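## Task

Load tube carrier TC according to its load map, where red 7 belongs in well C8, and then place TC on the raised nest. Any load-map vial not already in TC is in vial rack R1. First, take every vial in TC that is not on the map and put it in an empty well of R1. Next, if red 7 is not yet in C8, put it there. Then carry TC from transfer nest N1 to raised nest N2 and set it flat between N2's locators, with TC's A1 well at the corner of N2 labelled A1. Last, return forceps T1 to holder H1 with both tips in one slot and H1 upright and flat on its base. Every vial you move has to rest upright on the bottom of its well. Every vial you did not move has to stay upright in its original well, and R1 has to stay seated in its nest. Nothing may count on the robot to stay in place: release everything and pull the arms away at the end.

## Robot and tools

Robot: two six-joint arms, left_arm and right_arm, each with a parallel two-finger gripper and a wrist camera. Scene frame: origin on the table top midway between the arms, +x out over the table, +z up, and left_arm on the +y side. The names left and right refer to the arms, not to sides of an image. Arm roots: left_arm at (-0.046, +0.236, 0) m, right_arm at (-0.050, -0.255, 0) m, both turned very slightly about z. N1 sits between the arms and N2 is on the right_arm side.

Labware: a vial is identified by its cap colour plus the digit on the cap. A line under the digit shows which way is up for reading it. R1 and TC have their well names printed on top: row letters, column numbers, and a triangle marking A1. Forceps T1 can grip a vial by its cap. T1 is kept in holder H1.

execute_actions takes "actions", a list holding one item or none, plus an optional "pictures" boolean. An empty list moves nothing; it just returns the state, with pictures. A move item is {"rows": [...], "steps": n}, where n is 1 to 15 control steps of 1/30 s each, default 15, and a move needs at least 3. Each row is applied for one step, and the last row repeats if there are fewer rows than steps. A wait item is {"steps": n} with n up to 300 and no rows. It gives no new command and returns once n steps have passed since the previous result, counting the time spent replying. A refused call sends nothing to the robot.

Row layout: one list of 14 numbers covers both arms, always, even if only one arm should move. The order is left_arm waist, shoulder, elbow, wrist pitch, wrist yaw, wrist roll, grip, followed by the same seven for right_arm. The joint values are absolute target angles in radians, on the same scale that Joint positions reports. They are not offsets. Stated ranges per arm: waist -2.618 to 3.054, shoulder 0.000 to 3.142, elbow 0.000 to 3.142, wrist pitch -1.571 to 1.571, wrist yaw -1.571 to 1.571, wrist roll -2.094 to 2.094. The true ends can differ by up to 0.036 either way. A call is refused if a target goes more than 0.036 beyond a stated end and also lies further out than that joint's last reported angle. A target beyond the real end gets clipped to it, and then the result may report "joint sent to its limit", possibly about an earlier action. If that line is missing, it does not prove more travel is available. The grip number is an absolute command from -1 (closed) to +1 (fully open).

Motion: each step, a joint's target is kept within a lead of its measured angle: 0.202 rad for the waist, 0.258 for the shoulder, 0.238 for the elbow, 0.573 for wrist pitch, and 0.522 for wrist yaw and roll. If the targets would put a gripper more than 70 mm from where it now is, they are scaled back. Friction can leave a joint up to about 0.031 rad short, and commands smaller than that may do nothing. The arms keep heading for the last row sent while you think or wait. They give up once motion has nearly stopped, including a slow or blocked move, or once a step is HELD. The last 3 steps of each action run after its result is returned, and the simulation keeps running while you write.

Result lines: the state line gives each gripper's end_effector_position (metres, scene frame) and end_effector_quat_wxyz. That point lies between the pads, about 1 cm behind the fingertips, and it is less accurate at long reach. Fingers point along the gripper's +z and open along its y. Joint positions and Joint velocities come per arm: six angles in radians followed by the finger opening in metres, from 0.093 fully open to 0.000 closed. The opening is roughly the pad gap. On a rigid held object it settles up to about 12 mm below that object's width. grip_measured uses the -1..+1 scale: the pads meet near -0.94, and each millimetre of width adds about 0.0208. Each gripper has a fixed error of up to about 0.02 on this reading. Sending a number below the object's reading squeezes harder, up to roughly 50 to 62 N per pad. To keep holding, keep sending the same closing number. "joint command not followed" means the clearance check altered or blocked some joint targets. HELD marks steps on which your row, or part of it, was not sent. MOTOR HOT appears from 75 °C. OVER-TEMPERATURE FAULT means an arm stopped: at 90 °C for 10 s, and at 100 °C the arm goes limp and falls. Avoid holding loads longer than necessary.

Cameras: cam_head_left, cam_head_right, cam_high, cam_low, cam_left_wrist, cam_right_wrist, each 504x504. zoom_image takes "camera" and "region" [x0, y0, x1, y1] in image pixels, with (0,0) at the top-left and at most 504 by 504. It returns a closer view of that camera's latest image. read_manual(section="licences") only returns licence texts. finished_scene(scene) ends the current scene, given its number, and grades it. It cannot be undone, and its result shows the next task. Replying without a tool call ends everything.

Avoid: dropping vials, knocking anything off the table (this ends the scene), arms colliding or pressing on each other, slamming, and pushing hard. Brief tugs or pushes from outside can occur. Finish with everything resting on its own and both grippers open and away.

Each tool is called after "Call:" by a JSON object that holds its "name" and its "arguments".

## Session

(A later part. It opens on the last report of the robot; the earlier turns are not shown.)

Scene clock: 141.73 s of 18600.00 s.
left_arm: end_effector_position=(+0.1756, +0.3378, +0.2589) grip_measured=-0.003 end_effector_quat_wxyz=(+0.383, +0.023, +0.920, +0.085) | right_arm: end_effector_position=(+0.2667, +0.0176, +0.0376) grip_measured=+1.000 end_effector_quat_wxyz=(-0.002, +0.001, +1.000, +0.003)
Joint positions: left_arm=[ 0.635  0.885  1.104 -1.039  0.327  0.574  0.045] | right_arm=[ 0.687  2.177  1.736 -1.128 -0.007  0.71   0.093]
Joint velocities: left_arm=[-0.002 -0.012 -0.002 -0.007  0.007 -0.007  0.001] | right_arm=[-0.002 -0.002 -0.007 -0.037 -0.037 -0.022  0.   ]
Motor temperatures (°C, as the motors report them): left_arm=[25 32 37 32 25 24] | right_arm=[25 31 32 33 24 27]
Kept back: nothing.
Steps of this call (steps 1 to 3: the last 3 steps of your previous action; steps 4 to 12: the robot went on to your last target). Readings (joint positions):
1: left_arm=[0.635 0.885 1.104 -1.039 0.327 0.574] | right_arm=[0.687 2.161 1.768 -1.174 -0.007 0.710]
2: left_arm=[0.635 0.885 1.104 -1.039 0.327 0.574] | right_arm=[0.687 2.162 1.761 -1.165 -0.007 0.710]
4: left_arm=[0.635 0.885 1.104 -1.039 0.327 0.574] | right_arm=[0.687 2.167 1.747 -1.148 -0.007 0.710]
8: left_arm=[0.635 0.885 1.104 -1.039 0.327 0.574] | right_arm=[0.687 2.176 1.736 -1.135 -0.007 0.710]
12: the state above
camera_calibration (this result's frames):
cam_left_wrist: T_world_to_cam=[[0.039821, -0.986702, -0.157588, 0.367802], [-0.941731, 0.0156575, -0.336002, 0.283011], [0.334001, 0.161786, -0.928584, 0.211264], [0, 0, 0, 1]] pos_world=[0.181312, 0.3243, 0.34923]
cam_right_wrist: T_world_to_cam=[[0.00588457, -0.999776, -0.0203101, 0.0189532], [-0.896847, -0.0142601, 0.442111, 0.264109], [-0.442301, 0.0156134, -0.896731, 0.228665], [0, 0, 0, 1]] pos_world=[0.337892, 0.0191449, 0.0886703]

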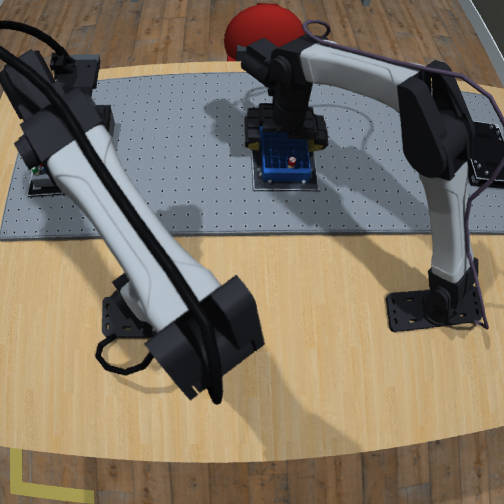

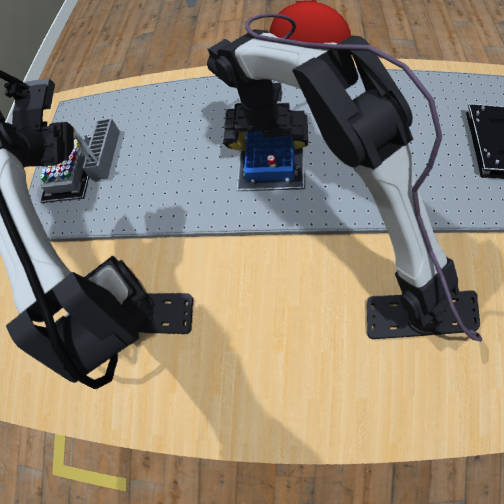

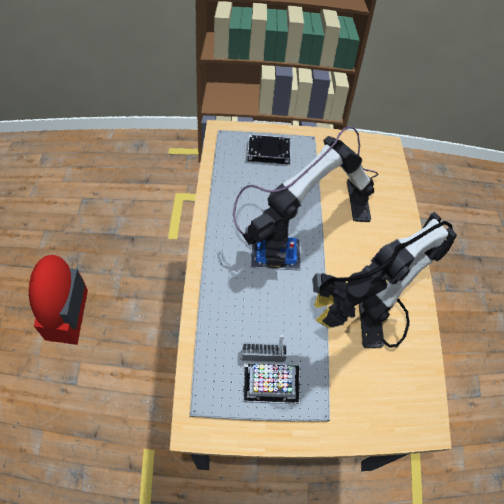

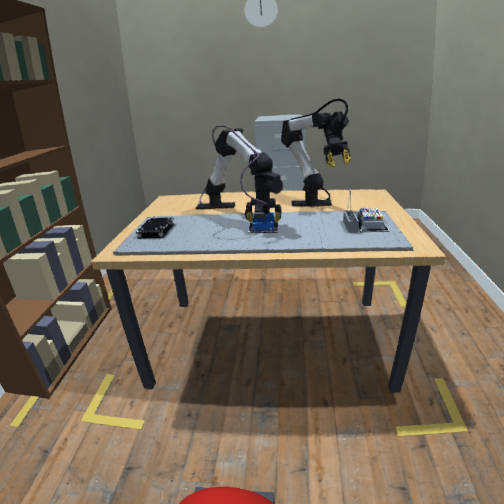

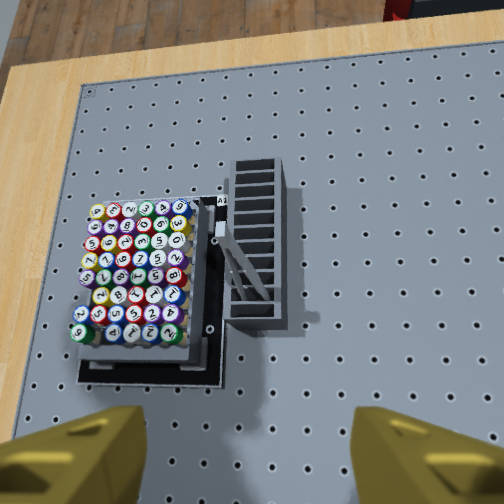

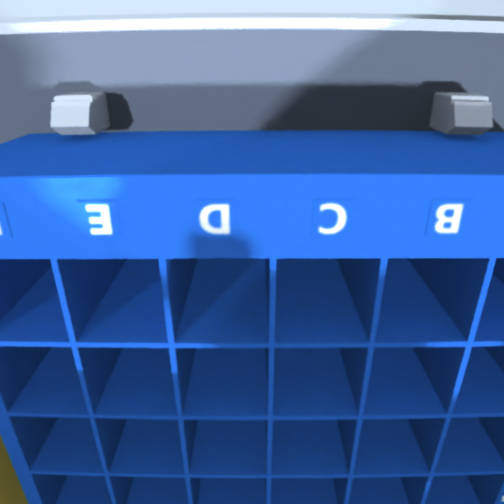

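Call:
{"name": "execute_actions", "arguments": {"actions": [{"rows":[[0.645,0.9,1.1,-1.05,0.33,0.58,0,0.69,2.19,1.725,-1.11,0,0.715,0.9],[0.645,0.9,1.1,-1.05,0.33,0.58,0,0.69,2.19,1.725,-1.11,0,0.715,0.82],[0.645,0.9,1.1,-1.05,0.33,0.58,0,0.69,2.19,1.725,-1.11,0,0.715,0.75],[0.645,0.9,1.1,-1.05,0.33,0.58,0,0.69,2.19,1.725,-1.11,0,0.715,0.68]],"steps":15}], "pictures": true}}

Call:
{"name": "execute_actions", "arguments": {"actions": [{"rows":[[0.645,0.9,1.1,-1.05,0.33,0.58,0,0.69,2.17,1.755,-1.165,0,0.715,0.68],[0.645,0.9,1.1,-1.05,0.33,0.58,0,0.69,2.168,1.77,-1.182,0,0.715,0.68],[0.645,0.9,1.1,-1.05,0.33,0.58,0,0.69,2.166,1.785,-1.2,0,0.715,0.68],[0.645,0.9,1.1,-1.05,0.33,0.58,0,0.69,2.164,1.80,-1.218,0,0.715,0.68],[0.645,0.9,1.1,-1.05,0.33,0.58,0,0.69,2.162,1.818,-1.238,0,0.715,0.68],[0.645,0.9,1.1,-1.05,0.33,0.58,0,0.69,2.16,1.836,-1.258,0,0.715,0.68],[0.645,0.9,1.1,-1.05,0.33,0.58,0,0.69,2.158,1.855,-1.278,0,0.715,0.68],[0.645,0.9,1.1,-1.05,0.33,0.58,0,0.69,2.156,1.874,-1.298,0,0.715,0.68],[0.645,0.9,1.1,-1.05,0.33,0.58,0,0.69,2.154,1.893,-1.318,0,0.715,0.68],[0.645,0.9,1.1,-1.05,0.33,0.58,0,0.69,2.152,1.912,-1.338,0,0.715,0.68],[0.645,0.9,1.1,-1.05,0.33,0.58,0,0.69,2.15,1.931,-1.358,0,0.715,0.68],[0.645,0.9,1.1,-1.05,0.33,0.58,0,0.69,2.15,1.95,-1.378,0,0.715,0.68],[0.645,0.9,1.1,-1.05,0.33,0.58,0,0.69,2.15,1.97,-1.398,0,0.715,0.68],[0.645,0.9,1.1,-1.05,0.33,0.58,0,0.69,2.15,1.99,-1.415,0,0.715,0.68],[0.645,0.9,1.1,-1.05,0.33,0.58,0,0.69,2.15,2.003,-1.428,0,0.715,0.68]],"steps":15}]}}

Call:
{"name": "execute_actions", "arguments": {"actions": [{"rows":[[0.645,0.9,1.1,-1.05,0.33,0.58,0,0.67,2.15,2.003,-1.428,0,0.7,0.68],[0.645,0.9,1.1,-1.05,0.33,0.58,0,0.64,2.15,2.003,-1.428,0,0.67,0.68],[0.645,0.9,1.1,-1.05,0.33,0.58,0,0.6,2.15,2.003,-1.428,0,0.63,0.68],[0.645,0.9,1.1,-1.05,0.33,0.58,0,0.555,2.15,2.003,-1.428,0,0.585,0.68],[0.645,0.9,1.1,-1.05,0.33,0.58,0,0.51,2.15,2.003,-1.428,0,0.54,0.68],[0.645,0.9,1.1,-1.05,0.33,0.58,0,0.465,2.15,2.003,-1.428,0,0.495,0.68],[0.645,0.9,1.1,-1.05,0.33,0.58,0,0.42,2.15,2.003,-1.428,0,0.45,0.68],[0.645,0.9,1.1,-1.05,0.33,0.58,0,0.375,2.15,2.003,-1.428,0,0.405,0.68],[0.645,0.9,1.1,-1.05,0.33,0.58,0,0.33,2.15,2.003,-1.428,0,0.36,0.68],[0.645,0.9,1.1,-1.05,0.33,0.58,0,0.285,2.15,2.003,-1.428,0,0.315,0.68],[0.645,0.9,1.1,-1.05,0.33,0.58,0,0.24,2.15,2.003,-1.428,0,0.27,0.68],[0.645,0.9,1.1,-1.05,0.33,0.58,0,0.195,2.15,2.003,-1.428,0,0.225,0.68],[0.645,0.9,1.1,-1.05,0.33,0.58,0,0.15,2.15,2.003,-1.428,0,0.18,0.68],[0.645,0.9,1.1,-1.05,0.33,0.58,0,0.105,2.15,2.003,-1.428,0,0.135,0.68],[0.645,0.9,1.1,-1.05,0.33,0.58,0,0.06,2.15,2.003,-1.428,0,0.09,0.68]],"steps":15}]}}

Call:
{"name": "execute_actions", "arguments": {"actions": [{"rows":[[0.645,0.9,1.1,-1.05,0.33,0.58,0,0.015,2.15,2.003,-1.428,0,0.05,0.68],[0.645,0.9,1.1,-1.05,0.33,0.58,0,-0.03,2.145,1.995,-1.425,0,0.005,0.68],[0.645,0.9,1.1,-1.05,0.33,0.58,0,-0.075,2.14,1.985,-1.42,0,-0.04,0.68],[0.645,0.9,1.1,-1.05,0.33,0.58,0,-0.12,2.135,1.975,-1.415,0,-0.085,0.68],[0.645,0.9,1.1,-1.05,0.33,0.58,0,-0.165,2.13,1.965,-1.41,0,-0.13,0.68],[0.645,0.9,1.1,-1.05,0.33,0.58,0,-0.21,2.125,1.955,-1.40,0,-0.175,0.68],[0.645,0.9,1.1,-1.05,0.33,0.58,0,-0.255,2.12,1.945,-1.395,0,-0.22,0.68],[0.645,0.9,1.1,-1.05,0.33,0.58,0,-0.30,2.115,1.935,-1.39,0,-0.265,0.68],[0.645,0.9,1.1,-1.05,0.33,0.58,0,-0.345,2.11,1.925,-1.385,0,-0.31,0.68],[0.645,0.9,1.1,-1.05,0.33,0.58,0,-0.39,2.105,1.915,-1.38,0,-0.355,0.68],[0.645,0.9,1.1,-1.05,0.33,0.58,0,-0.435,2.1,1.905,-1.37,0,-0.40,0.68],[0.645,0.9,1.1,-1.05,0.33,0.58,0,-0.475,2.095,1.895,-1.365,0,-0.44,0.68],[0.645,0.9,1.1,-1.05,0.33,0.58,0,-0.51,2.09,1.885,-1.36,0,-0.47,0.68],[0.645,0.9,1.1,-1.05,0.33,0.58,0,-0.535,2.09,1.88,-1.355,0,-0.49,0.68],[0.645,0.9,1.1,-1.05,0.33,0.58,0,-0.548,2.09,1.88,-1.355,0,-0.50,0.68]],"steps":15}]}}

Call:
{"name": "execute_actions", "arguments": {"actions": [{"steps":15}], "pictures": true}}

Scene clock: 143.20 s of 18600.00 s.
left_arm: end_effector_position=(+0.1756, +0.3378, +0.2589) grip_measured=-0.003 end_effector_quat_wxyz=(+0.383, +0.023, +0.920, +0.085) | right_arm: end_effector_position=(+0.2679, +0.0171, +0.0376) grip_measured=+0.702 end_effector_quat_wxyz=(+0.001, +0.001, +1.000, +0.001)
Joint positions: left_arm=[ 0.635  0.885  1.104 -1.039  0.327  0.574  0.045] | right_arm=[ 0.687  2.177  1.736 -1.126 -0.     0.711  0.079]
Joint velocities: left_arm=[-0.002  0.007  0.007 -0.022 -0.022 -0.007 -0.   ] | right_arm=[-0.012 -0.007  0.002  0.037 -0.037 -0.022 -0.   ]
Motor temperatures (°C, as the motors report them): left_arm=[25 32 37 32 25 24] | right_arm=[25 31 31 32 24 27]
Steps of this call (steps 1 to 30: the robot went on to your last target; steps 31 to 32: nothing new was sent; steps 33 to 44: the first 12 steps of this action). Readings (joint positions):
33: left_arm=[0.635 0.885 1.104 -1.039 0.327 0.574] | right_arm=[0.687 2.177 1.736 -1.123 -0.007 0.711]
34: left_arm=[0.635 0.885 1.104 -1.039 0.327 0.574] | right_arm=[0.687 2.177 1.736 -1.125 -0.004 0.711]
36: left_arm=[0.635 0.885 1.104 -1.039 0.327 0.574] | right_arm=[0.687 2.177 1.736 -1.126 -0.000 0.711]
40: left_arm=[0.635 0.885 1.104 -1.039 0.327 0.574] | right_arm=[0.687 2.177 1.736 -1.126 -0.000 0.711]
44: the state above
camera_calibration (this result's frames):
cam_left_wrist: T_world_to_cam=[[0.039821, -0.986702, -0.157588, 0.367802], [-0.941731, 0.0156575, -0.336002, 0.283011], [0.334001, 0.161786, -0.928584, 0.211264], [0, 0, 0, 1]] pos_world=[0.181312, 0.3243, 0.34923]
cam_right_wrist: T_world_to_cam=[[0.00560552, -0.999852, -0.0162608, 0.0183046], [-0.899687, -0.0121407, 0.436366, 0.266133], [-0.436499, 0.0121835, -0.899622, 0.227821], [0, 0, 0, 1]] pos_world=[0.338777, 0.0187572, 0.0891191]

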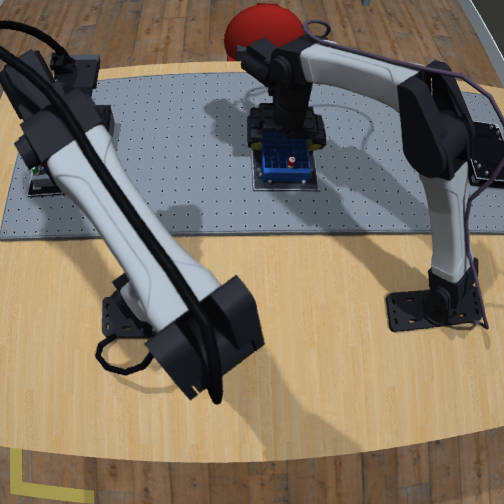

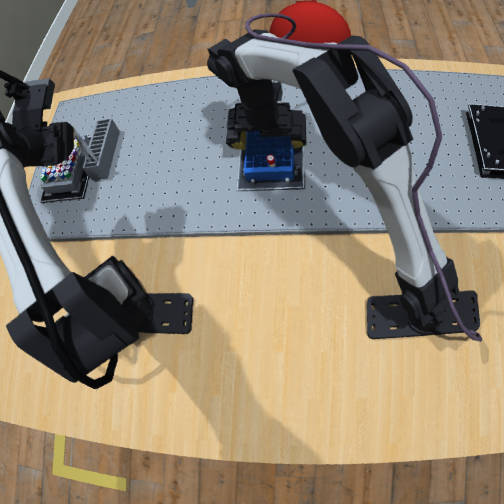

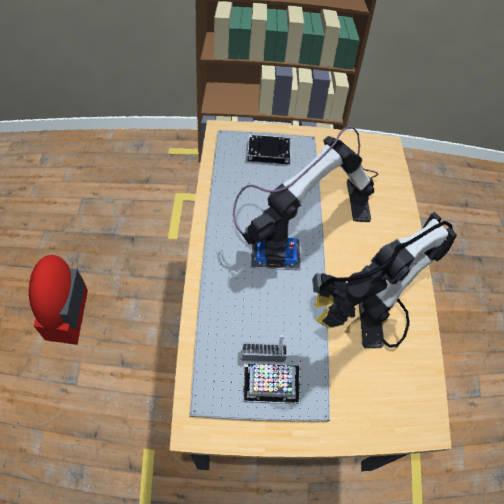

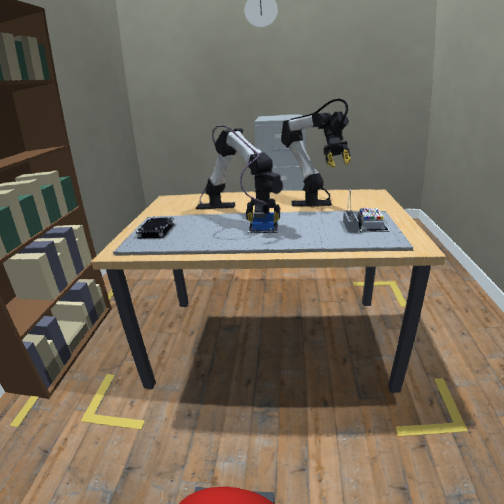

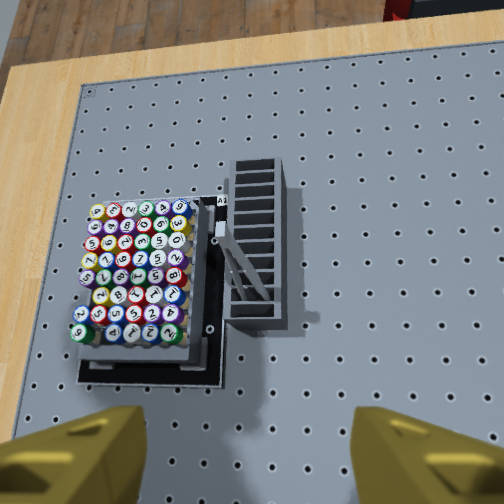

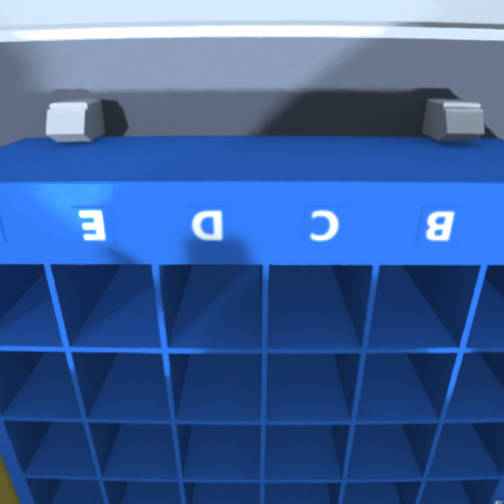

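Scene clock: 143.70 s of 18600.00 s.
left_arm: end_effector_position=(+0.1756, +0.3378, +0.2589) grip_measured=-0.003 end_effector_quat_wxyz=(+0.383, +0.023, +0.920, +0.085) | right_arm: end_effector_position=(+0.2740, +0.0222, +0.0805) grip_measured=+0.702 end_effector_quat_wxyz=(+0.007, +0.001, +1.000, +0.006)
Joint positions: left_arm=[ 0.635  0.885  1.104 -1.039  0.327  0.574  0.045] | right_arm=[ 0.687  2.173  1.901 -1.279  0.     0.711  0.079]
Joint velocities: left_arm=[-0.002  0.007 -0.012 -0.051 -0.051 -0.066  0.001] | right_arm=[-0.007 -0.046  0.554 -0.549  0.037 -0.051 -0.   ]
Motor temperatures (°C, as the motors report them): left_arm=[25 32 37 32 25 24] | right_arm=[25 31 32 32 24 27]
Steps of this call (steps 1 to 3: the last 3 steps of your previous action; steps 4 to 15: the first 12 steps of this action). Readings (joint positions):
4: left_arm=[0.635 0.885 1.104 -1.039 0.327 0.574] | right_arm=[0.687 2.177 1.736 -1.128 -0.000 0.711]
5: left_arm=[0.635 0.885 1.104 -1.039 0.327 0.574] | right_arm=[0.687 2.177 1.739 -1.132 -0.000 0.711]
7: left_arm=[0.635 0.885 1.104 -1.039 0.327 0.574] | right_arm=[0.687 2.177 1.755 -1.151 0.000 0.711]
11: left_arm=[0.635 0.885 1.104 -1.039 0.327 0.574] | right_arm=[0.687 2.177 1.823 -1.212 0.000 0.711]
15: the state above

Scene clock: 144.20 s of 18600.00 s.
left_arm: end_effector_position=(+0.1756, +0.3378, +0.2589) grip_measured=-0.003 end_effector_quat_wxyz=(+0.383, +0.023, +0.920, +0.085) | right_arm: end_effector_position=(+0.3518, -0.1256, +0.1114) grip_measured=+0.702 end_effector_quat_wxyz=(+0.008, +0.050, +0.999, +0.009)
Joint positions: left_arm=[ 0.635  0.885  1.104 -1.039  0.327  0.574  0.045] | right_arm=[ 0.286  2.154  1.993 -1.388 -0.012  0.407  0.079]
Joint velocities: left_arm=[-0.012 -0.002 -0.002 -0.022 -0.066 -0.007 -0.   ] | right_arm=[-1.541 -0.012 -0.002  0.007  0.037 -1.223 -0.001]
Motor temperatures (°C, as the motors report them): left_arm=[25 32 37 32 25 24] | right_arm=[25 32 32 32 24 27]
Steps of this call (steps 1 to 3: the last 3 steps of your previous action; steps 4 to 15: the first 12 steps of this action). Readings (joint positions):
4: left_arm=[0.635 0.885 1.104 -1.039 0.327 0.574] | right_arm=[0.687 2.165 1.974 -1.348 0.000 0.710]
5: left_arm=[0.635 0.885 1.104 -1.039 0.327 0.574] | right_arm=[0.684 2.162 1.983 -1.358 -0.001 0.704]
7: left_arm=[0.635 0.885 1.104 -1.039 0.327 0.574] | right_arm=[0.658 2.155 1.992 -1.374 -0.008 0.674]
11: left_arm=[0.635 0.885 1.104 -1.039 0.327 0.574] | right_arm=[0.504 2.154 1.993 -1.388 -0.016 0.561]
15: the state above

Scene clock: 144.70 s of 18600.00 s.
left_arm: end_effector_position=(+0.1756, +0.3378, +0.2589) grip_measured=-0.003 end_effector_quat_wxyz=(+0.383, +0.023, +0.920, +0.085) | right_arm: end_effector_position=(+0.3313, -0.4043, +0.1064) grip_measured=+0.702 end_effector_quat_wxyz=(-0.004, +0.062, +0.998, +0.002)
Joint positions: left_arm=[ 0.635  0.885  1.104 -1.039  0.327  0.574  0.045] | right_arm=[-0.395  2.126  1.93  -1.383 -0.001 -0.249  0.079]
Joint velocities: left_arm=[-0.007 -0.012 -0.007 -0.022  0.037 -0.066 -0.   ] | right_arm=[-1.287 -0.149 -0.31   0.125  0.007 -1.267 -0.001]
Motor temperatures (°C, as the motors report them): left_arm=[25 32 37 32 25 24] | right_arm=[25 32 32 32 24 27]
Steps of this call (steps 1 to 3: the last 3 steps of your previous action; steps 4 to 15: the first 12 steps of this action). Readings (joint positions):
4: left_arm=[0.635 0.885 1.104 -1.039 0.327 0.574] | right_arm=[0.087 2.154 1.993 -1.390 -0.004 0.237]
5: left_arm=[0.635 0.885 1.104 -1.039 0.327 0.574] | right_arm=[0.043 2.154 1.993 -1.391 -0.004 0.194]
7: left_arm=[0.635 0.885 1.104 -1.039 0.327 0.574] | right_arm=[-0.042 2.154 1.993 -1.391 -0.002 0.107]
11: left_arm=[0.635 0.885 1.104 -1.039 0.327 0.574] | right_arm=[-0.213 2.145 1.971 -1.390 -0.002 -0.070]
15: the state above

Scene clock: 145.20 s of 18600.00 s.
left_arm: end_effector_position=(+0.1756, +0.3378, +0.2589) grip_measured=-0.003 end_effector_quat_wxyz=(+0.383, +0.023, +0.920, +0.085) | right_arm: end_effector_position=(+0.2985, -0.4604, +0.1056) grip_measured=+0.702 end_effector_quat_wxyz=(-0.007, +0.022, +1.000, +0.000)
Joint positions: left_arm=[ 0.635  0.885  1.104 -1.039  0.327  0.574  0.045] | right_arm=[-0.551  2.107  1.897 -1.373  0.006 -0.486  0.079]
Joint velocities: left_arm=[ 0.002  0.007 -0.007 -0.022 -0.081 -0.037 -0.001] | right_arm=[-0.022 -0.002 -0.002 -0.007 -0.007 -0.11  -0.001]
Motor temperatures (°C, as the motors report them): left_arm=[25 32 37 32 25 24] | right_arm=[25 32 32 32 24 27]
Kept back: nothing.
Steps of this call (steps 1 to 3: the last 3 steps of your previous action; steps 4 to 15: the robot went on to your last target). Readings (joint positions):
1: left_arm=[0.635 0.885 1.104 -1.039 0.327 0.574] | right_arm=[-0.439 2.121 1.920 -1.380 -0.000 -0.290]
2: left_arm=[0.635 0.885 1.104 -1.039 0.327 0.574] | right_arm=[-0.481 2.117 1.911 -1.376 0.001 -0.328]
4: left_arm=[0.635 0.885 1.104 -1.039 0.327 0.574] | right_arm=[-0.548 2.112 1.901 -1.374 0.006 -0.387]
8: left_arm=[0.635 0.885 1.104 -1.039 0.327 0.574] | right_arm=[-0.579 2.109 1.897 -1.373 0.014 -0.450]
15: the state above
camera_calibration (this result's frames):
cam_left_wrist: T_world_to_cam=[[0.039821, -0.986702, -0.157588, 0.367802], [-0.941731, 0.0156575, -0.336002, 0.283011], [0.334001, 0.161786, -0.928584, 0.211264], [0, 0, 0, 1]] pos_world=[0.181312, 0.3243, 0.34923]
cam_right_wrist: T_world_to_cam=[[-0.0361531, -0.999247, -0.0140857, -0.445605], [-0.89228, 0.0259292, 0.450738, 0.272029], [-0.450033, 0.028864, -0.892545, 0.319214], [0, 0, 0, 1]] pos_world=[0.370272, -0.461536, 0.156023]

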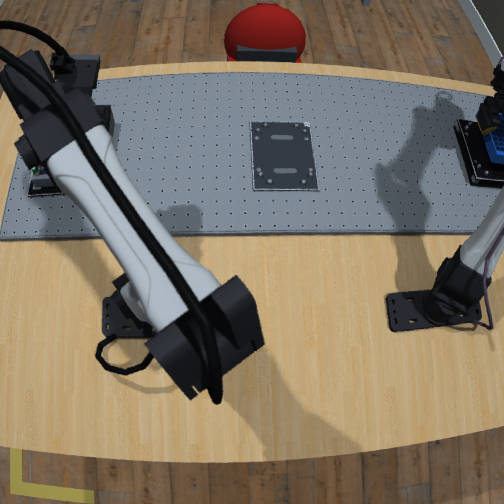

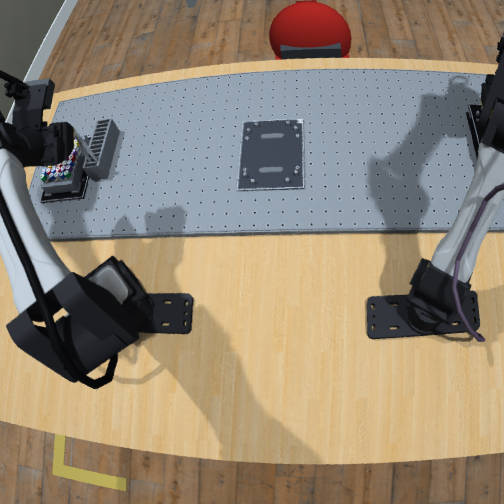

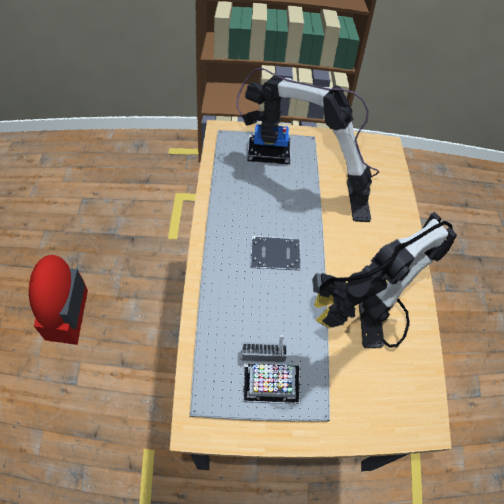

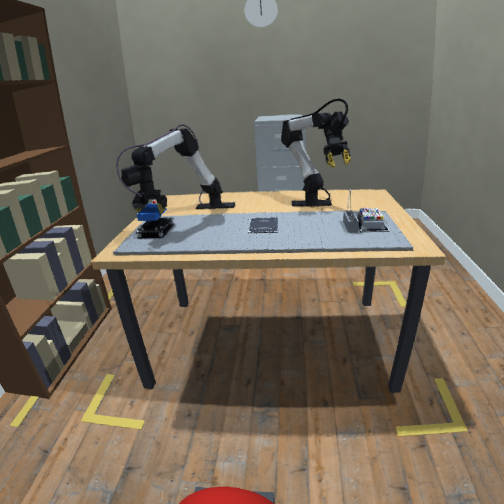

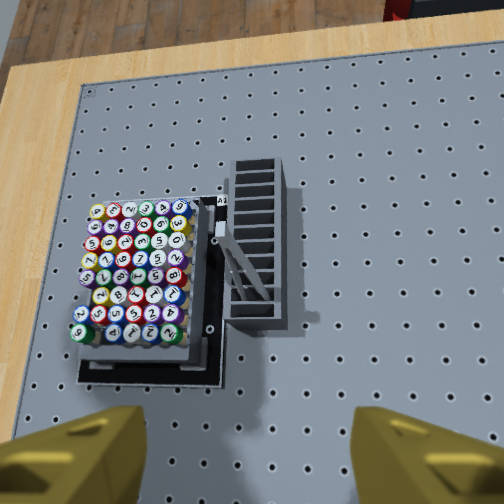

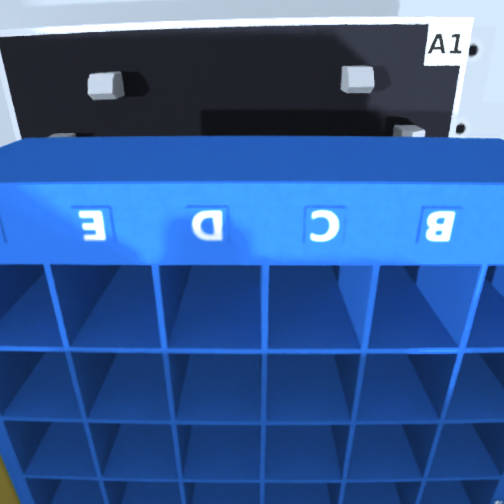

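Call:
{"name": "execute_actions", "arguments": {"actions": [{"rows":[[0.645,0.9,1.1,-1.05,0.33,0.58,0,-0.535,2.09,1.87,-1.34,0,-0.50,0.68],[0.645,0.9,1.1,-1.05,0.33,0.58,0,-0.528,2.088,1.86,-1.33,0,-0.50,0.68],[0.645,0.9,1.1,-1.05,0.33,0.58,0,-0.522,2.086,1.85,-1.32,0,-0.50,0.68],[0.645,0.9,1.1,-1.05,0.33,0.58,0,-0.522,2.084,1.84,-1.31,0,-0.50,0.68],[0.645,0.9,1.1,-1.05,0.33,0.58,0,-0.522,2.082,1.83,-1.30,0,-0.50,0.68],[0.645,0.9,1.1,-1.05,0.33,0.58,0,-0.522,2.082,1.82,-1.29,0,-0.50,0.68],[0.645,0.9,1.1,-1.05,0.33,0.58,0,-0.522,2.082,1.81,-1.28,0,-0.50,0.68],[0.645,0.9,1.1,-1.05,0.33,0.58,0,-0.522,2.082,1.80,-1.27,0,-0.50,0.68],[0.645,0.9,1.1,-1.05,0.33,0.58,0,-0.522,2.082,1.79,-1.26,0,-0.50,0.68],[0.645,0.9,1.1,-1.05,0.33,0.58,0,-0.522,2.082,1.785,-1.257,0,-0.50,0.68]],"steps":15}]}}

Call:
{"name": "execute_actions", "arguments": {"actions": [{"steps":12}], "pictures": true}}

Scene clock: 145.97 s of 18600.00 s.
left_arm: end_effector_position=(+0.1756, +0.3378, +0.2589) grip_measured=-0.003 end_effector_quat_wxyz=(+0.383, +0.023, +0.920, +0.085) | right_arm: end_effector_position=(+0.2993, -0.4496, +0.0857) grip_measured=+0.702 end_effector_quat_wxyz=(-0.010, +0.005, +1.000, +0.003)
Joint positions: left_arm=[ 0.635  0.885  1.104 -1.039  0.327  0.574  0.045] | right_arm=[-0.528  2.097  1.802 -1.296  0.005 -0.495  0.079]
Joint velocities: left_arm=[-0.017 -0.012 -0.007 -0.066 -0.007  0.022  0.001] | right_arm=[ 0.017 -0.012 -0.139  0.081  0.022  0.007 -0.   ]
Motor temperatures (°C, as the motors report them): left_arm=[25 32 37 32 25 24] | right_arm=[25 32 32 32 24 27]
Steps of this call (steps 1 to 11: the robot went on to your last target; steps 12 to 23: the first 12 steps of this action). Readings (joint positions):
12: left_arm=[0.635 0.885 1.104 -1.039 0.327 0.574] | right_arm=[-0.551 2.107 1.896 -1.371 0.006 -0.495]
13: left_arm=[0.635 0.885 1.104 -1.039 0.327 0.574] | right_arm=[-0.550 2.106 1.891 -1.365 0.006 -0.495]
15: left_arm=[0.635 0.885 1.104 -1.039 0.327 0.574] | right_arm=[-0.544 2.102 1.876 -1.352 0.006 -0.495]
19: left_arm=[0.635 0.885 1.104 -1.039 0.327 0.574] | right_arm=[-0.529 2.097 1.836 -1.323 0.005 -0.495]
23: the state above

Scene clock: 146.37 s of 18600.00 s.
left_arm: end_effector_position=(+0.1756, +0.3378, +0.2589) grip_measured=-0.003 end_effector_quat_wxyz=(+0.383, +0.023, +0.920, +0.085) | right_arm: end_effector_position=(+0.3030, -0.4516, +0.0849) grip_measured=+0.702 end_effector_quat_wxyz=(-0.002, +0.005, +1.000, -0.001)
Joint positions: left_arm=[ 0.635  0.885  1.104 -1.039  0.327  0.574  0.045] | right_arm=[-0.528  2.097  1.799 -1.276  0.005 -0.495  0.079]
Joint velocities: left_arm=[ 0.007  0.017 -0.002 -0.007  0.007 -0.007 -0.   ] | right_arm=[ 0.012  0.002 -0.002 -0.007  0.051 -0.007  0.001]
Motor temperatures (°C, as the motors report them): left_arm=[25 32 37 32 25 24] | right_arm=[25 33 32 32 24 27]
Kept back: nothing.
Steps of this call (steps 1 to 3: the last 3 steps of your previous action; steps 4 to 12: the robot went on to your last target). Readings (joint positions):
1: left_arm=[0.635 0.885 1.104 -1.039 0.327 0.574] | right_arm=[-0.528 2.097 1.799 -1.293 0.005 -0.495]
2: left_arm=[0.635 0.885 1.104 -1.039 0.327 0.574] | right_arm=[-0.528 2.097 1.799 -1.291 0.005 -0.495]
4: left_arm=[0.635 0.885 1.104 -1.039 0.327 0.574] | right_arm=[-0.528 2.097 1.799 -1.285 0.005 -0.495]
8: left_arm=[0.635 0.885 1.104 -1.039 0.327 0.574] | right_arm=[-0.528 2.097 1.799 -1.278 0.005 -0.495]
12: the state above
camera_calibration (this result's frames):
cam_left_wrist: T_world_to_cam=[[0.039821, -0.986702, -0.157588, 0.367802], [-0.941731, 0.0156575, -0.336002, 0.283011], [0.334001, 0.161786, -0.928584, 0.211264], [0, 0, 0, 1]] pos_world=[0.181312, 0.3243, 0.34923]
cam_right_wrist: T_world_to_cam=[[-0.00325855, -0.999933, -0.0111374, -0.4475], [-0.89656, -0.00201164, 0.442918, 0.274428], [-0.442911, 0.0114287, -0.896493, 0.29277], [0, 0, 0, 1]] pos_world=[0.374254, -0.450264, 0.135933]

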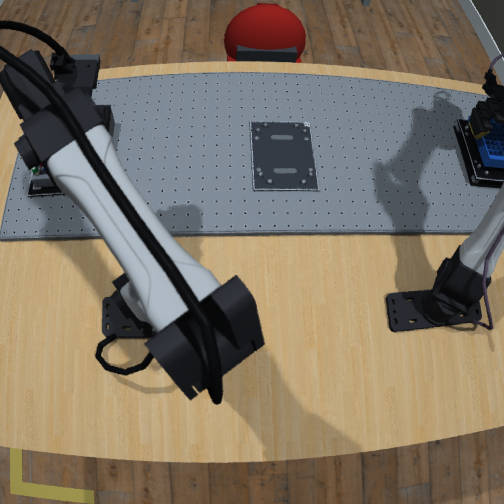

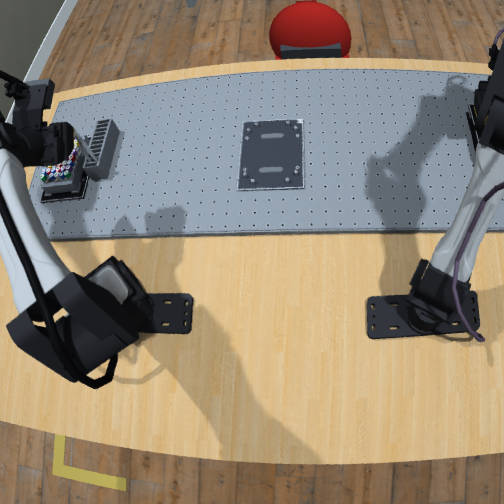

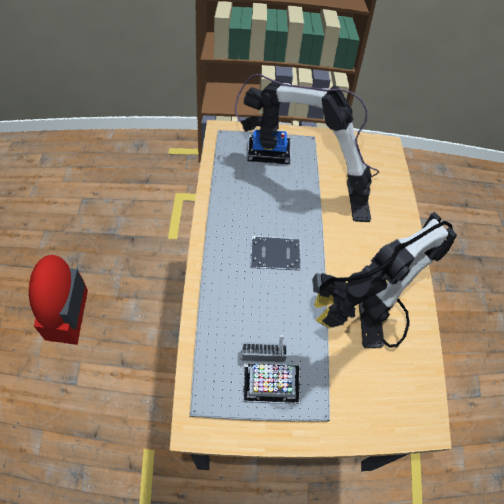

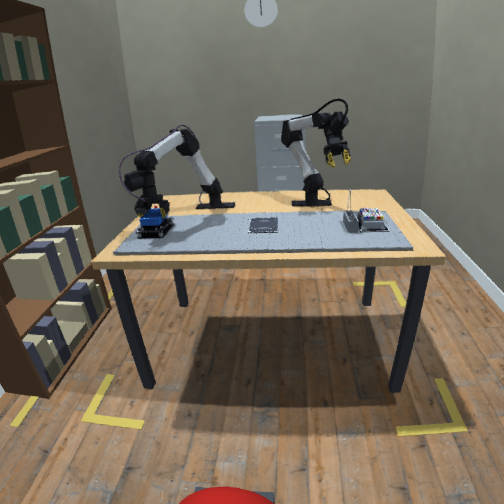

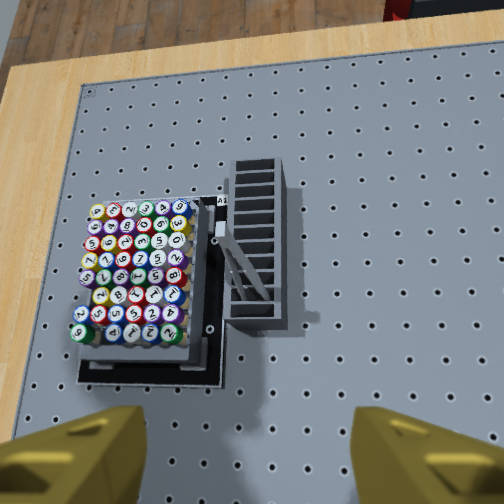

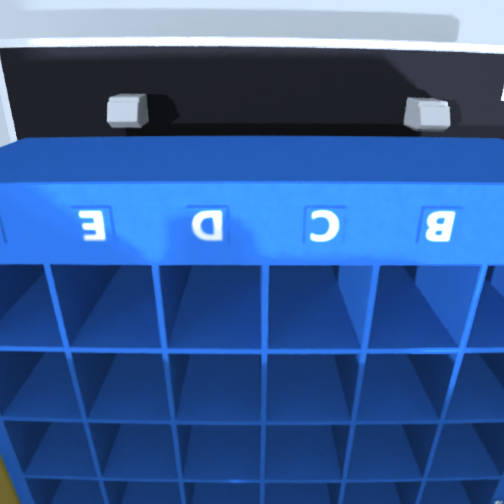

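Call:
{"name": "execute_actions", "arguments": {"actions": [{"rows":[[0.645,0.9,1.1,-1.05,0.33,0.58,0,-0.543,2.095,1.778,-1.248,0,-0.484,0.68],[0.645,0.9,1.1,-1.05,0.33,0.58,0,-0.543,2.095,1.771,-1.24,0,-0.484,0.68],[0.645,0.9,1.1,-1.05,0.33,0.58,0,-0.543,2.095,1.764,-1.232,0,-0.484,0.68],[0.645,0.9,1.1,-1.05,0.33,0.58,0,-0.543,2.095,1.757,-1.226,0,-0.484,0.68]],"steps":15}]}}

Call:
{"name": "execute_actions", "arguments": {"actions": [{"steps":8}], "pictures": true}}

Scene clock: 146.93 s of 18600.00 s.
left_arm: end_effector_position=(+0.1756, +0.3378, +0.2589) grip_measured=-0.003 end_effector_quat_wxyz=(+0.383, +0.023, +0.920, +0.085) | right_arm: end_effector_position=(+0.3017, -0.4539, +0.0782) grip_measured=+0.702 end_effector_quat_wxyz=(-0.002, +0.012, +1.000, -0.002)
Joint positions: left_arm=[ 0.635  0.885  1.104 -1.039  0.327  0.574  0.045] | right_arm=[-0.534  2.097  1.772 -1.247  0.005 -0.489  0.079]
Joint velocities: left_arm=[-0.002  0.007  0.002 -0.066  0.066  0.007 -0.   ] | right_arm=[-0.002 -0.012 -0.017  0.081 -0.007  0.007 -0.   ]
Motor temperatures (°C, as the motors report them): left_arm=[25 32 37 32 25 24] | right_arm=[25 33 32 32 24 27]
Steps of this call (steps 1 to 5: the robot went on to your last target; steps 6 to 17: the first 12 steps of this action). Readings (joint positions):
6: left_arm=[0.635 0.885 1.104 -1.039 0.327 0.574] | right_arm=[-0.528 2.097 1.799 -1.274 0.005 -0.495]
7: left_arm=[0.635 0.885 1.104 -1.039 0.327 0.574] | right_arm=[-0.528 2.097 1.797 -1.271 0.005 -0.493]
9: left_arm=[0.635 0.885 1.104 -1.039 0.327 0.574] | right_arm=[-0.531 2.097 1.789 -1.261 0.005 -0.492]
13: left_arm=[0.635 0.885 1.104 -1.039 0.327 0.574] | right_arm=[-0.534 2.097 1.773 -1.252 0.005 -0.490]
17: the state above

Scene clock: 147.20 s of 18600.00 s.
left_arm: end_effector_position=(+0.1756, +0.3378, +0.2589) grip_measured=-0.003 end_effector_quat_wxyz=(+0.383, +0.023, +0.920, +0.085) | right_arm: end_effector_position=(+0.3024, -0.4543, +0.0782) grip_measured=+0.702 end_effector_quat_wxyz=(-0.000, +0.012, +1.000, -0.003)
Joint positions: left_arm=[ 0.635  0.885  1.104 -1.039  0.327  0.574  0.045] | right_arm=[-0.534  2.097  1.772 -1.244  0.005 -0.489  0.079]
Joint velocities: left_arm=[-0.012  0.007  0.007 -0.022 -0.066 -0.022  0.   ] | right_arm=[ 0.007  0.007 -0.022 -0.022 -0.022 -0.007 -0.001]
Motor temperatures (°C, as the motors report them): left_arm=[25 32 37 32 25 24] | right_arm=[25 33 32 32 24 27]
Kept back: nothing.
Steps of this call (steps 1 to 3: the last 3 steps of your previous action; steps 4 to 8: the robot went on to your last target). Readings (joint positions):
1: left_arm=[0.635 0.885 1.104 -1.039 0.327 0.574] | right_arm=[-0.534 2.097 1.772 -1.246 0.005 -0.489]
2: left_arm=[0.635 0.885 1.104 -1.039 0.327 0.574] | right_arm=[-0.534 2.097 1.772 -1.246 0.005 -0.489]
4: left_arm=[0.635 0.885 1.104 -1.039 0.327 0.574] | right_arm=[-0.534 2.097 1.772 -1.245 0.005 -0.489]
8: the state above
camera_calibration (this result's frames):
cam_left_wrist: T_world_to_cam=[[0.039821, -0.986702, -0.157588, 0.367802], [-0.941731, 0.0156575, -0.336002, 0.283011], [0.334001, 0.161786, -0.928584, 0.211264], [0, 0, 0, 1]] pos_world=[0.181312, 0.3243, 0.34923]
cam_right_wrist: T_world_to_cam=[[-0.0161811, -0.999832, -0.00856417, -0.446508], [-0.89857, 0.0107846, 0.438697, 0.28364], [-0.438531, 0.0147941, -0.898594, 0.286895], [0, 0, 0, 1]] pos_world=[0.373457, -0.453736, 0.129546]

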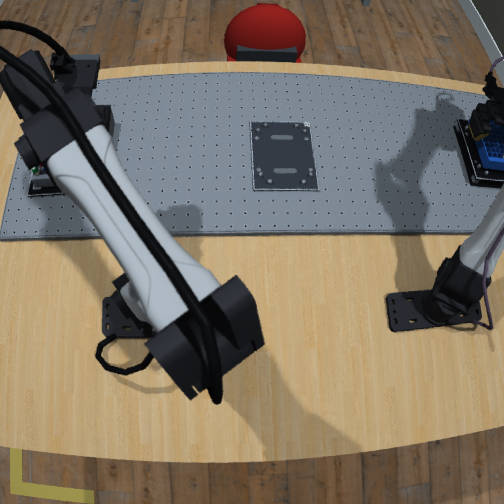

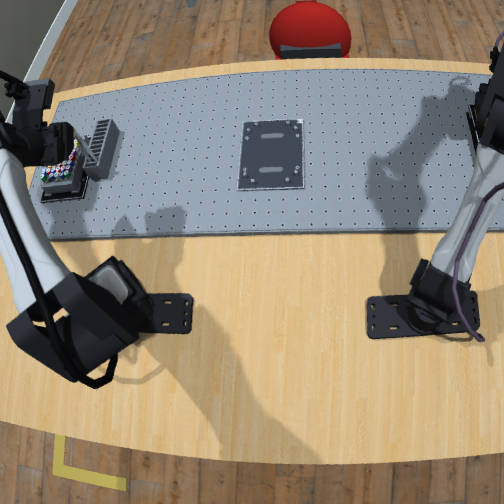

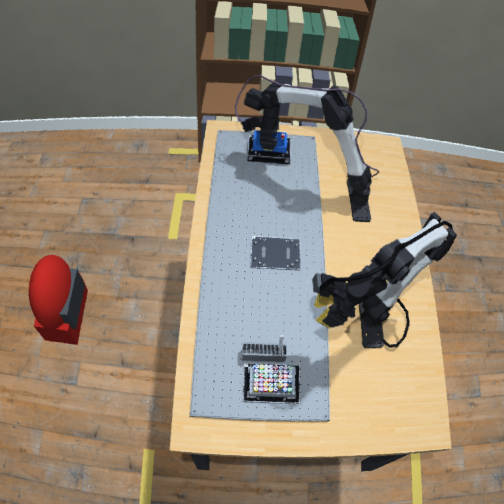

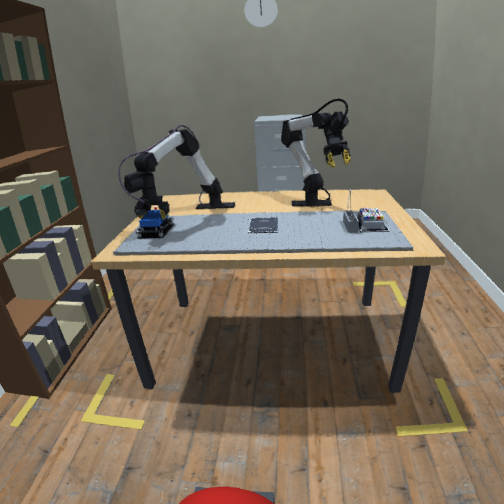

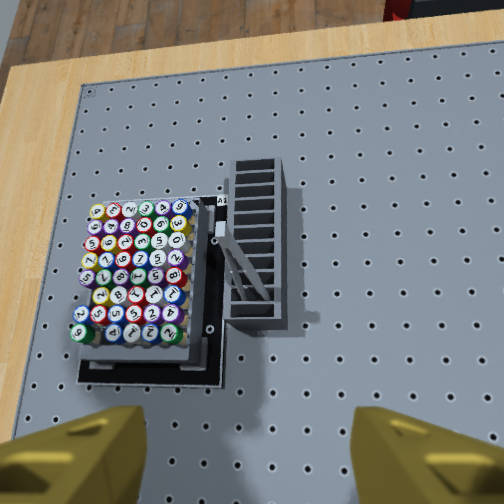

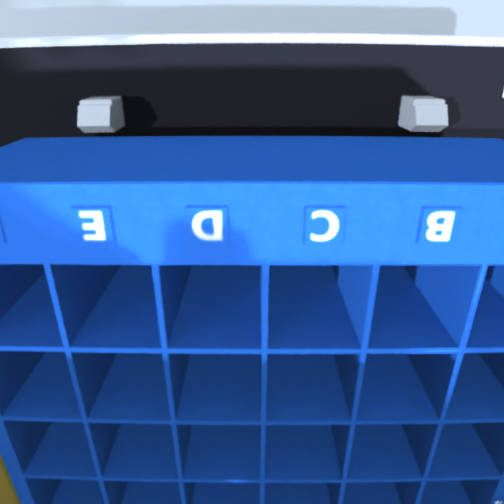

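Good. Lower ~13 mm slowly.

Call:
{"name": "execute_actions", "arguments": {"actions": [{"rows":[[0.645,0.9,1.1,-1.05,0.33,0.58,0,-0.54,2.095,1.753,-1.219,0,-0.484,0.68],[0.645,0.9,1.1,-1.05,0.33,0.58,0,-0.54,2.095,1.749,-1.215,0,-0.484,0.68],[0.645,0.9,1.1,-1.05,0.33,0.58,0,-0.54,2.095,1.745,-1.211,0,-0.484,0.68],[0.645,0.9,1.1,-1.05,0.33,0.58,0,-0.54,2.095,1.741,-1.207,0,-0.484,0.68],[0.645,0.9,1.1,-1.05,0.33,0.58,0,-0.54,2.095,1.737,-1.203,0,-0.484,0.68],[0.645,0.9,1.1,-1.05,0.33,0.58,0,-0.54,2.095,1.733,-1.199,0,-0.484,0.68],[0.645,0.9,1.1,-1.05,0.33,0.58,0,-0.54,2.095,1.729,-1.195,0,-0.484,0.68],[0.645,0.9,1.1,-1.05,0.33,0.58,0,-0.54,2.095,1.725,-1.191,0,-0.484,0.68],[0.645,0.9,1.1,-1.05,0.33,0.58,0,-0.54,2.095,1.721,-1.187,0,-0.484,0.68],[0.645,0.9,1.1,-1.05,0.33,0.58,0,-0.54,2.095,1.717,-1.183,0,-0.484,0.68],[0.645,0.9,1.1,-1.05,0.33,0.58,0,-0.54,2.095,1.713,-1.179,0,-0.484,0.68],[0.645,0.9,1.1,-1.05,0.33,0.58,0,-0.54,2.095,1.709,-1.175,0,-0.484,0.68],[0.645,0.9,1.1,-1.05,0.33,0.58,0,-0.54,2.095,1.705,-1.173,0,-0.484,0.68]],"steps":15}]}}

Call:
{"name": "execute_actions", "arguments": {"actions": [{"steps":10}], "pictures": true}}

Scene clock: 147.87 s of 18600.00 s.
left_arm: end_effector_position=(+0.1756, +0.3378, +0.2589) grip_measured=-0.003 end_effector_quat_wxyz=(+0.383, +0.023, +0.920, +0.085) | right_arm: end_effector_position=(+0.3018, -0.4543, +0.0689) grip_measured=+0.702 end_effector_quat_wxyz=(+0.000, +0.012, +1.000, -0.004)
Joint positions: left_arm=[ 0.635  0.885  1.104 -1.039  0.327  0.574  0.045] | right_arm=[-0.534  2.097  1.735 -1.205  0.006 -0.488  0.079]
Joint velocities: left_arm=[-0.002  0.002 -0.012 -0.007 -0.007 -0.022 -0.001] | right_arm=[-0.017 -0.002 -0.105  0.139 -0.022  0.125  0.   ]
Motor temperatures (°C, as the motors report them): left_arm=[25 31 37 32 25 24] | right_arm=[25 33 32 32 24 27]
Steps of this call (steps 1 to 8: the robot went on to your last target; steps 9 to 20: the first 12 steps of this action). Readings (joint positions):
9: left_arm=[0.635 0.885 1.104 -1.039 0.327 0.574] | right_arm=[-0.534 2.097 1.772 -1.243 0.005 -0.489]
10: left_arm=[0.635 0.885 1.104 -1.039 0.327 0.574] | right_arm=[-0.534 2.097 1.772 -1.242 0.005 -0.489]
12: left_arm=[0.635 0.885 1.104 -1.039 0.327 0.574] | right_arm=[-0.534 2.097 1.768 -1.235 0.005 -0.489]
16: left_arm=[0.635 0.885 1.104 -1.039 0.327 0.574] | right_arm=[-0.534 2.097 1.750 -1.222 0.005 -0.489]
20: the state above

Scene clock: 148.20 s of 18600.00 s.
left_arm: end_effector_position=(+0.1756, +0.3378, +0.2589) grip_measured=-0.003 end_effector_quat_wxyz=(+0.383, +0.023, +0.920, +0.085) | right_arm: end_effector_position=(+0.3020, -0.4544, +0.0658) grip_measured=+0.702 end_effector_quat_wxyz=(+0.001, +0.012, +1.000, -0.005)
Joint positions: left_arm=[ 0.635  0.885  1.104 -1.039  0.327  0.574  0.045] | right_arm=[-0.534  2.097  1.723 -1.19   0.007 -0.488  0.079]
Joint velocities: left_arm=[-0.012  0.012 -0.012 -0.022 -0.007 -0.007  0.   ] | right_arm=[ 0.007 -0.002  0.002 -0.022  0.037  0.007 -0.001]
Motor temperatures (°C, as the motors report them): left_arm=[25 31 37 32 25 24] | right_arm=[25 33 32 32 24 27]
Kept back: nothing.
Steps of this call (steps 1 to 3: the last 3 steps of your previous action; steps 4 to 10: the robot went on to your last target). Readings (joint positions):
1: left_arm=[0.635 0.885 1.104 -1.039 0.327 0.574] | right_arm=[-0.534 2.097 1.731 -1.201 0.006 -0.488]
2: left_arm=[0.635 0.885 1.104 -1.039 0.327 0.574] | right_arm=[-0.534 2.097 1.728 -1.197 0.006 -0.488]
4: left_arm=[0.635 0.885 1.104 -1.039 0.327 0.574] | right_arm=[-0.534 2.097 1.724 -1.193 0.007 -0.488]
8: left_arm=[0.635 0.885 1.104 -1.039 0.327 0.574] | right_arm=[-0.534 2.097 1.723 -1.191 0.007 -0.488]
10: the state above
camera_calibration (this result's frames):
cam_left_wrist: T_world_to_cam=[[0.039821, -0.986702, -0.157588, 0.367802], [-0.941731, 0.0156575, -0.336002, 0.283011], [0.334001, 0.161786, -0.928584, 0.211264], [0, 0, 0, 1]] pos_world=[0.181312, 0.3243, 0.34923]
cam_right_wrist: T_world_to_cam=[[-0.0169344, -0.999845, -0.00489131, -0.446758], [-0.899755, 0.0131053, 0.436199, 0.290226], [-0.436068, 0.0117878, -0.899837, 0.273591], [0, 0, 0, 1]] pos_world=[0.372871, -0.453717, 0.117406]

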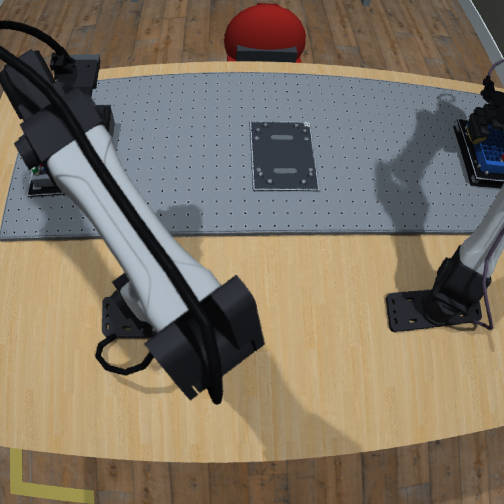

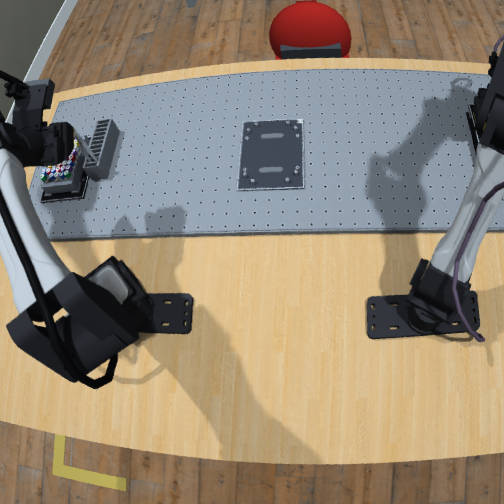

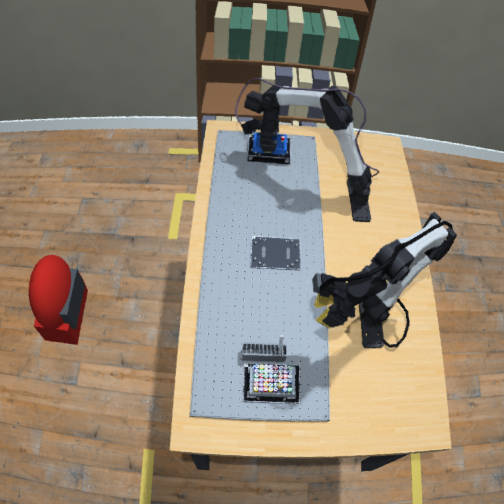

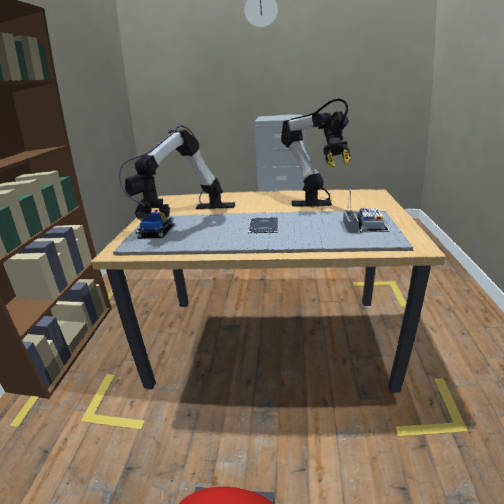

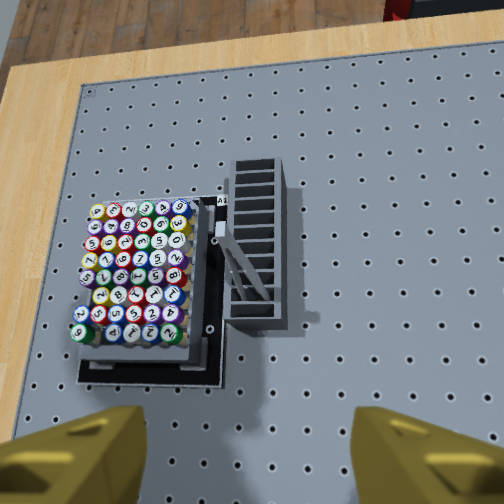

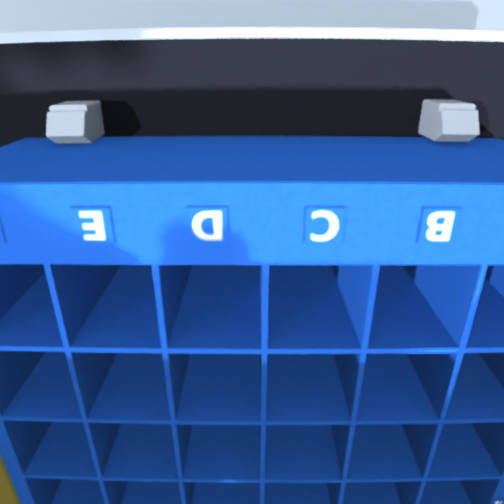

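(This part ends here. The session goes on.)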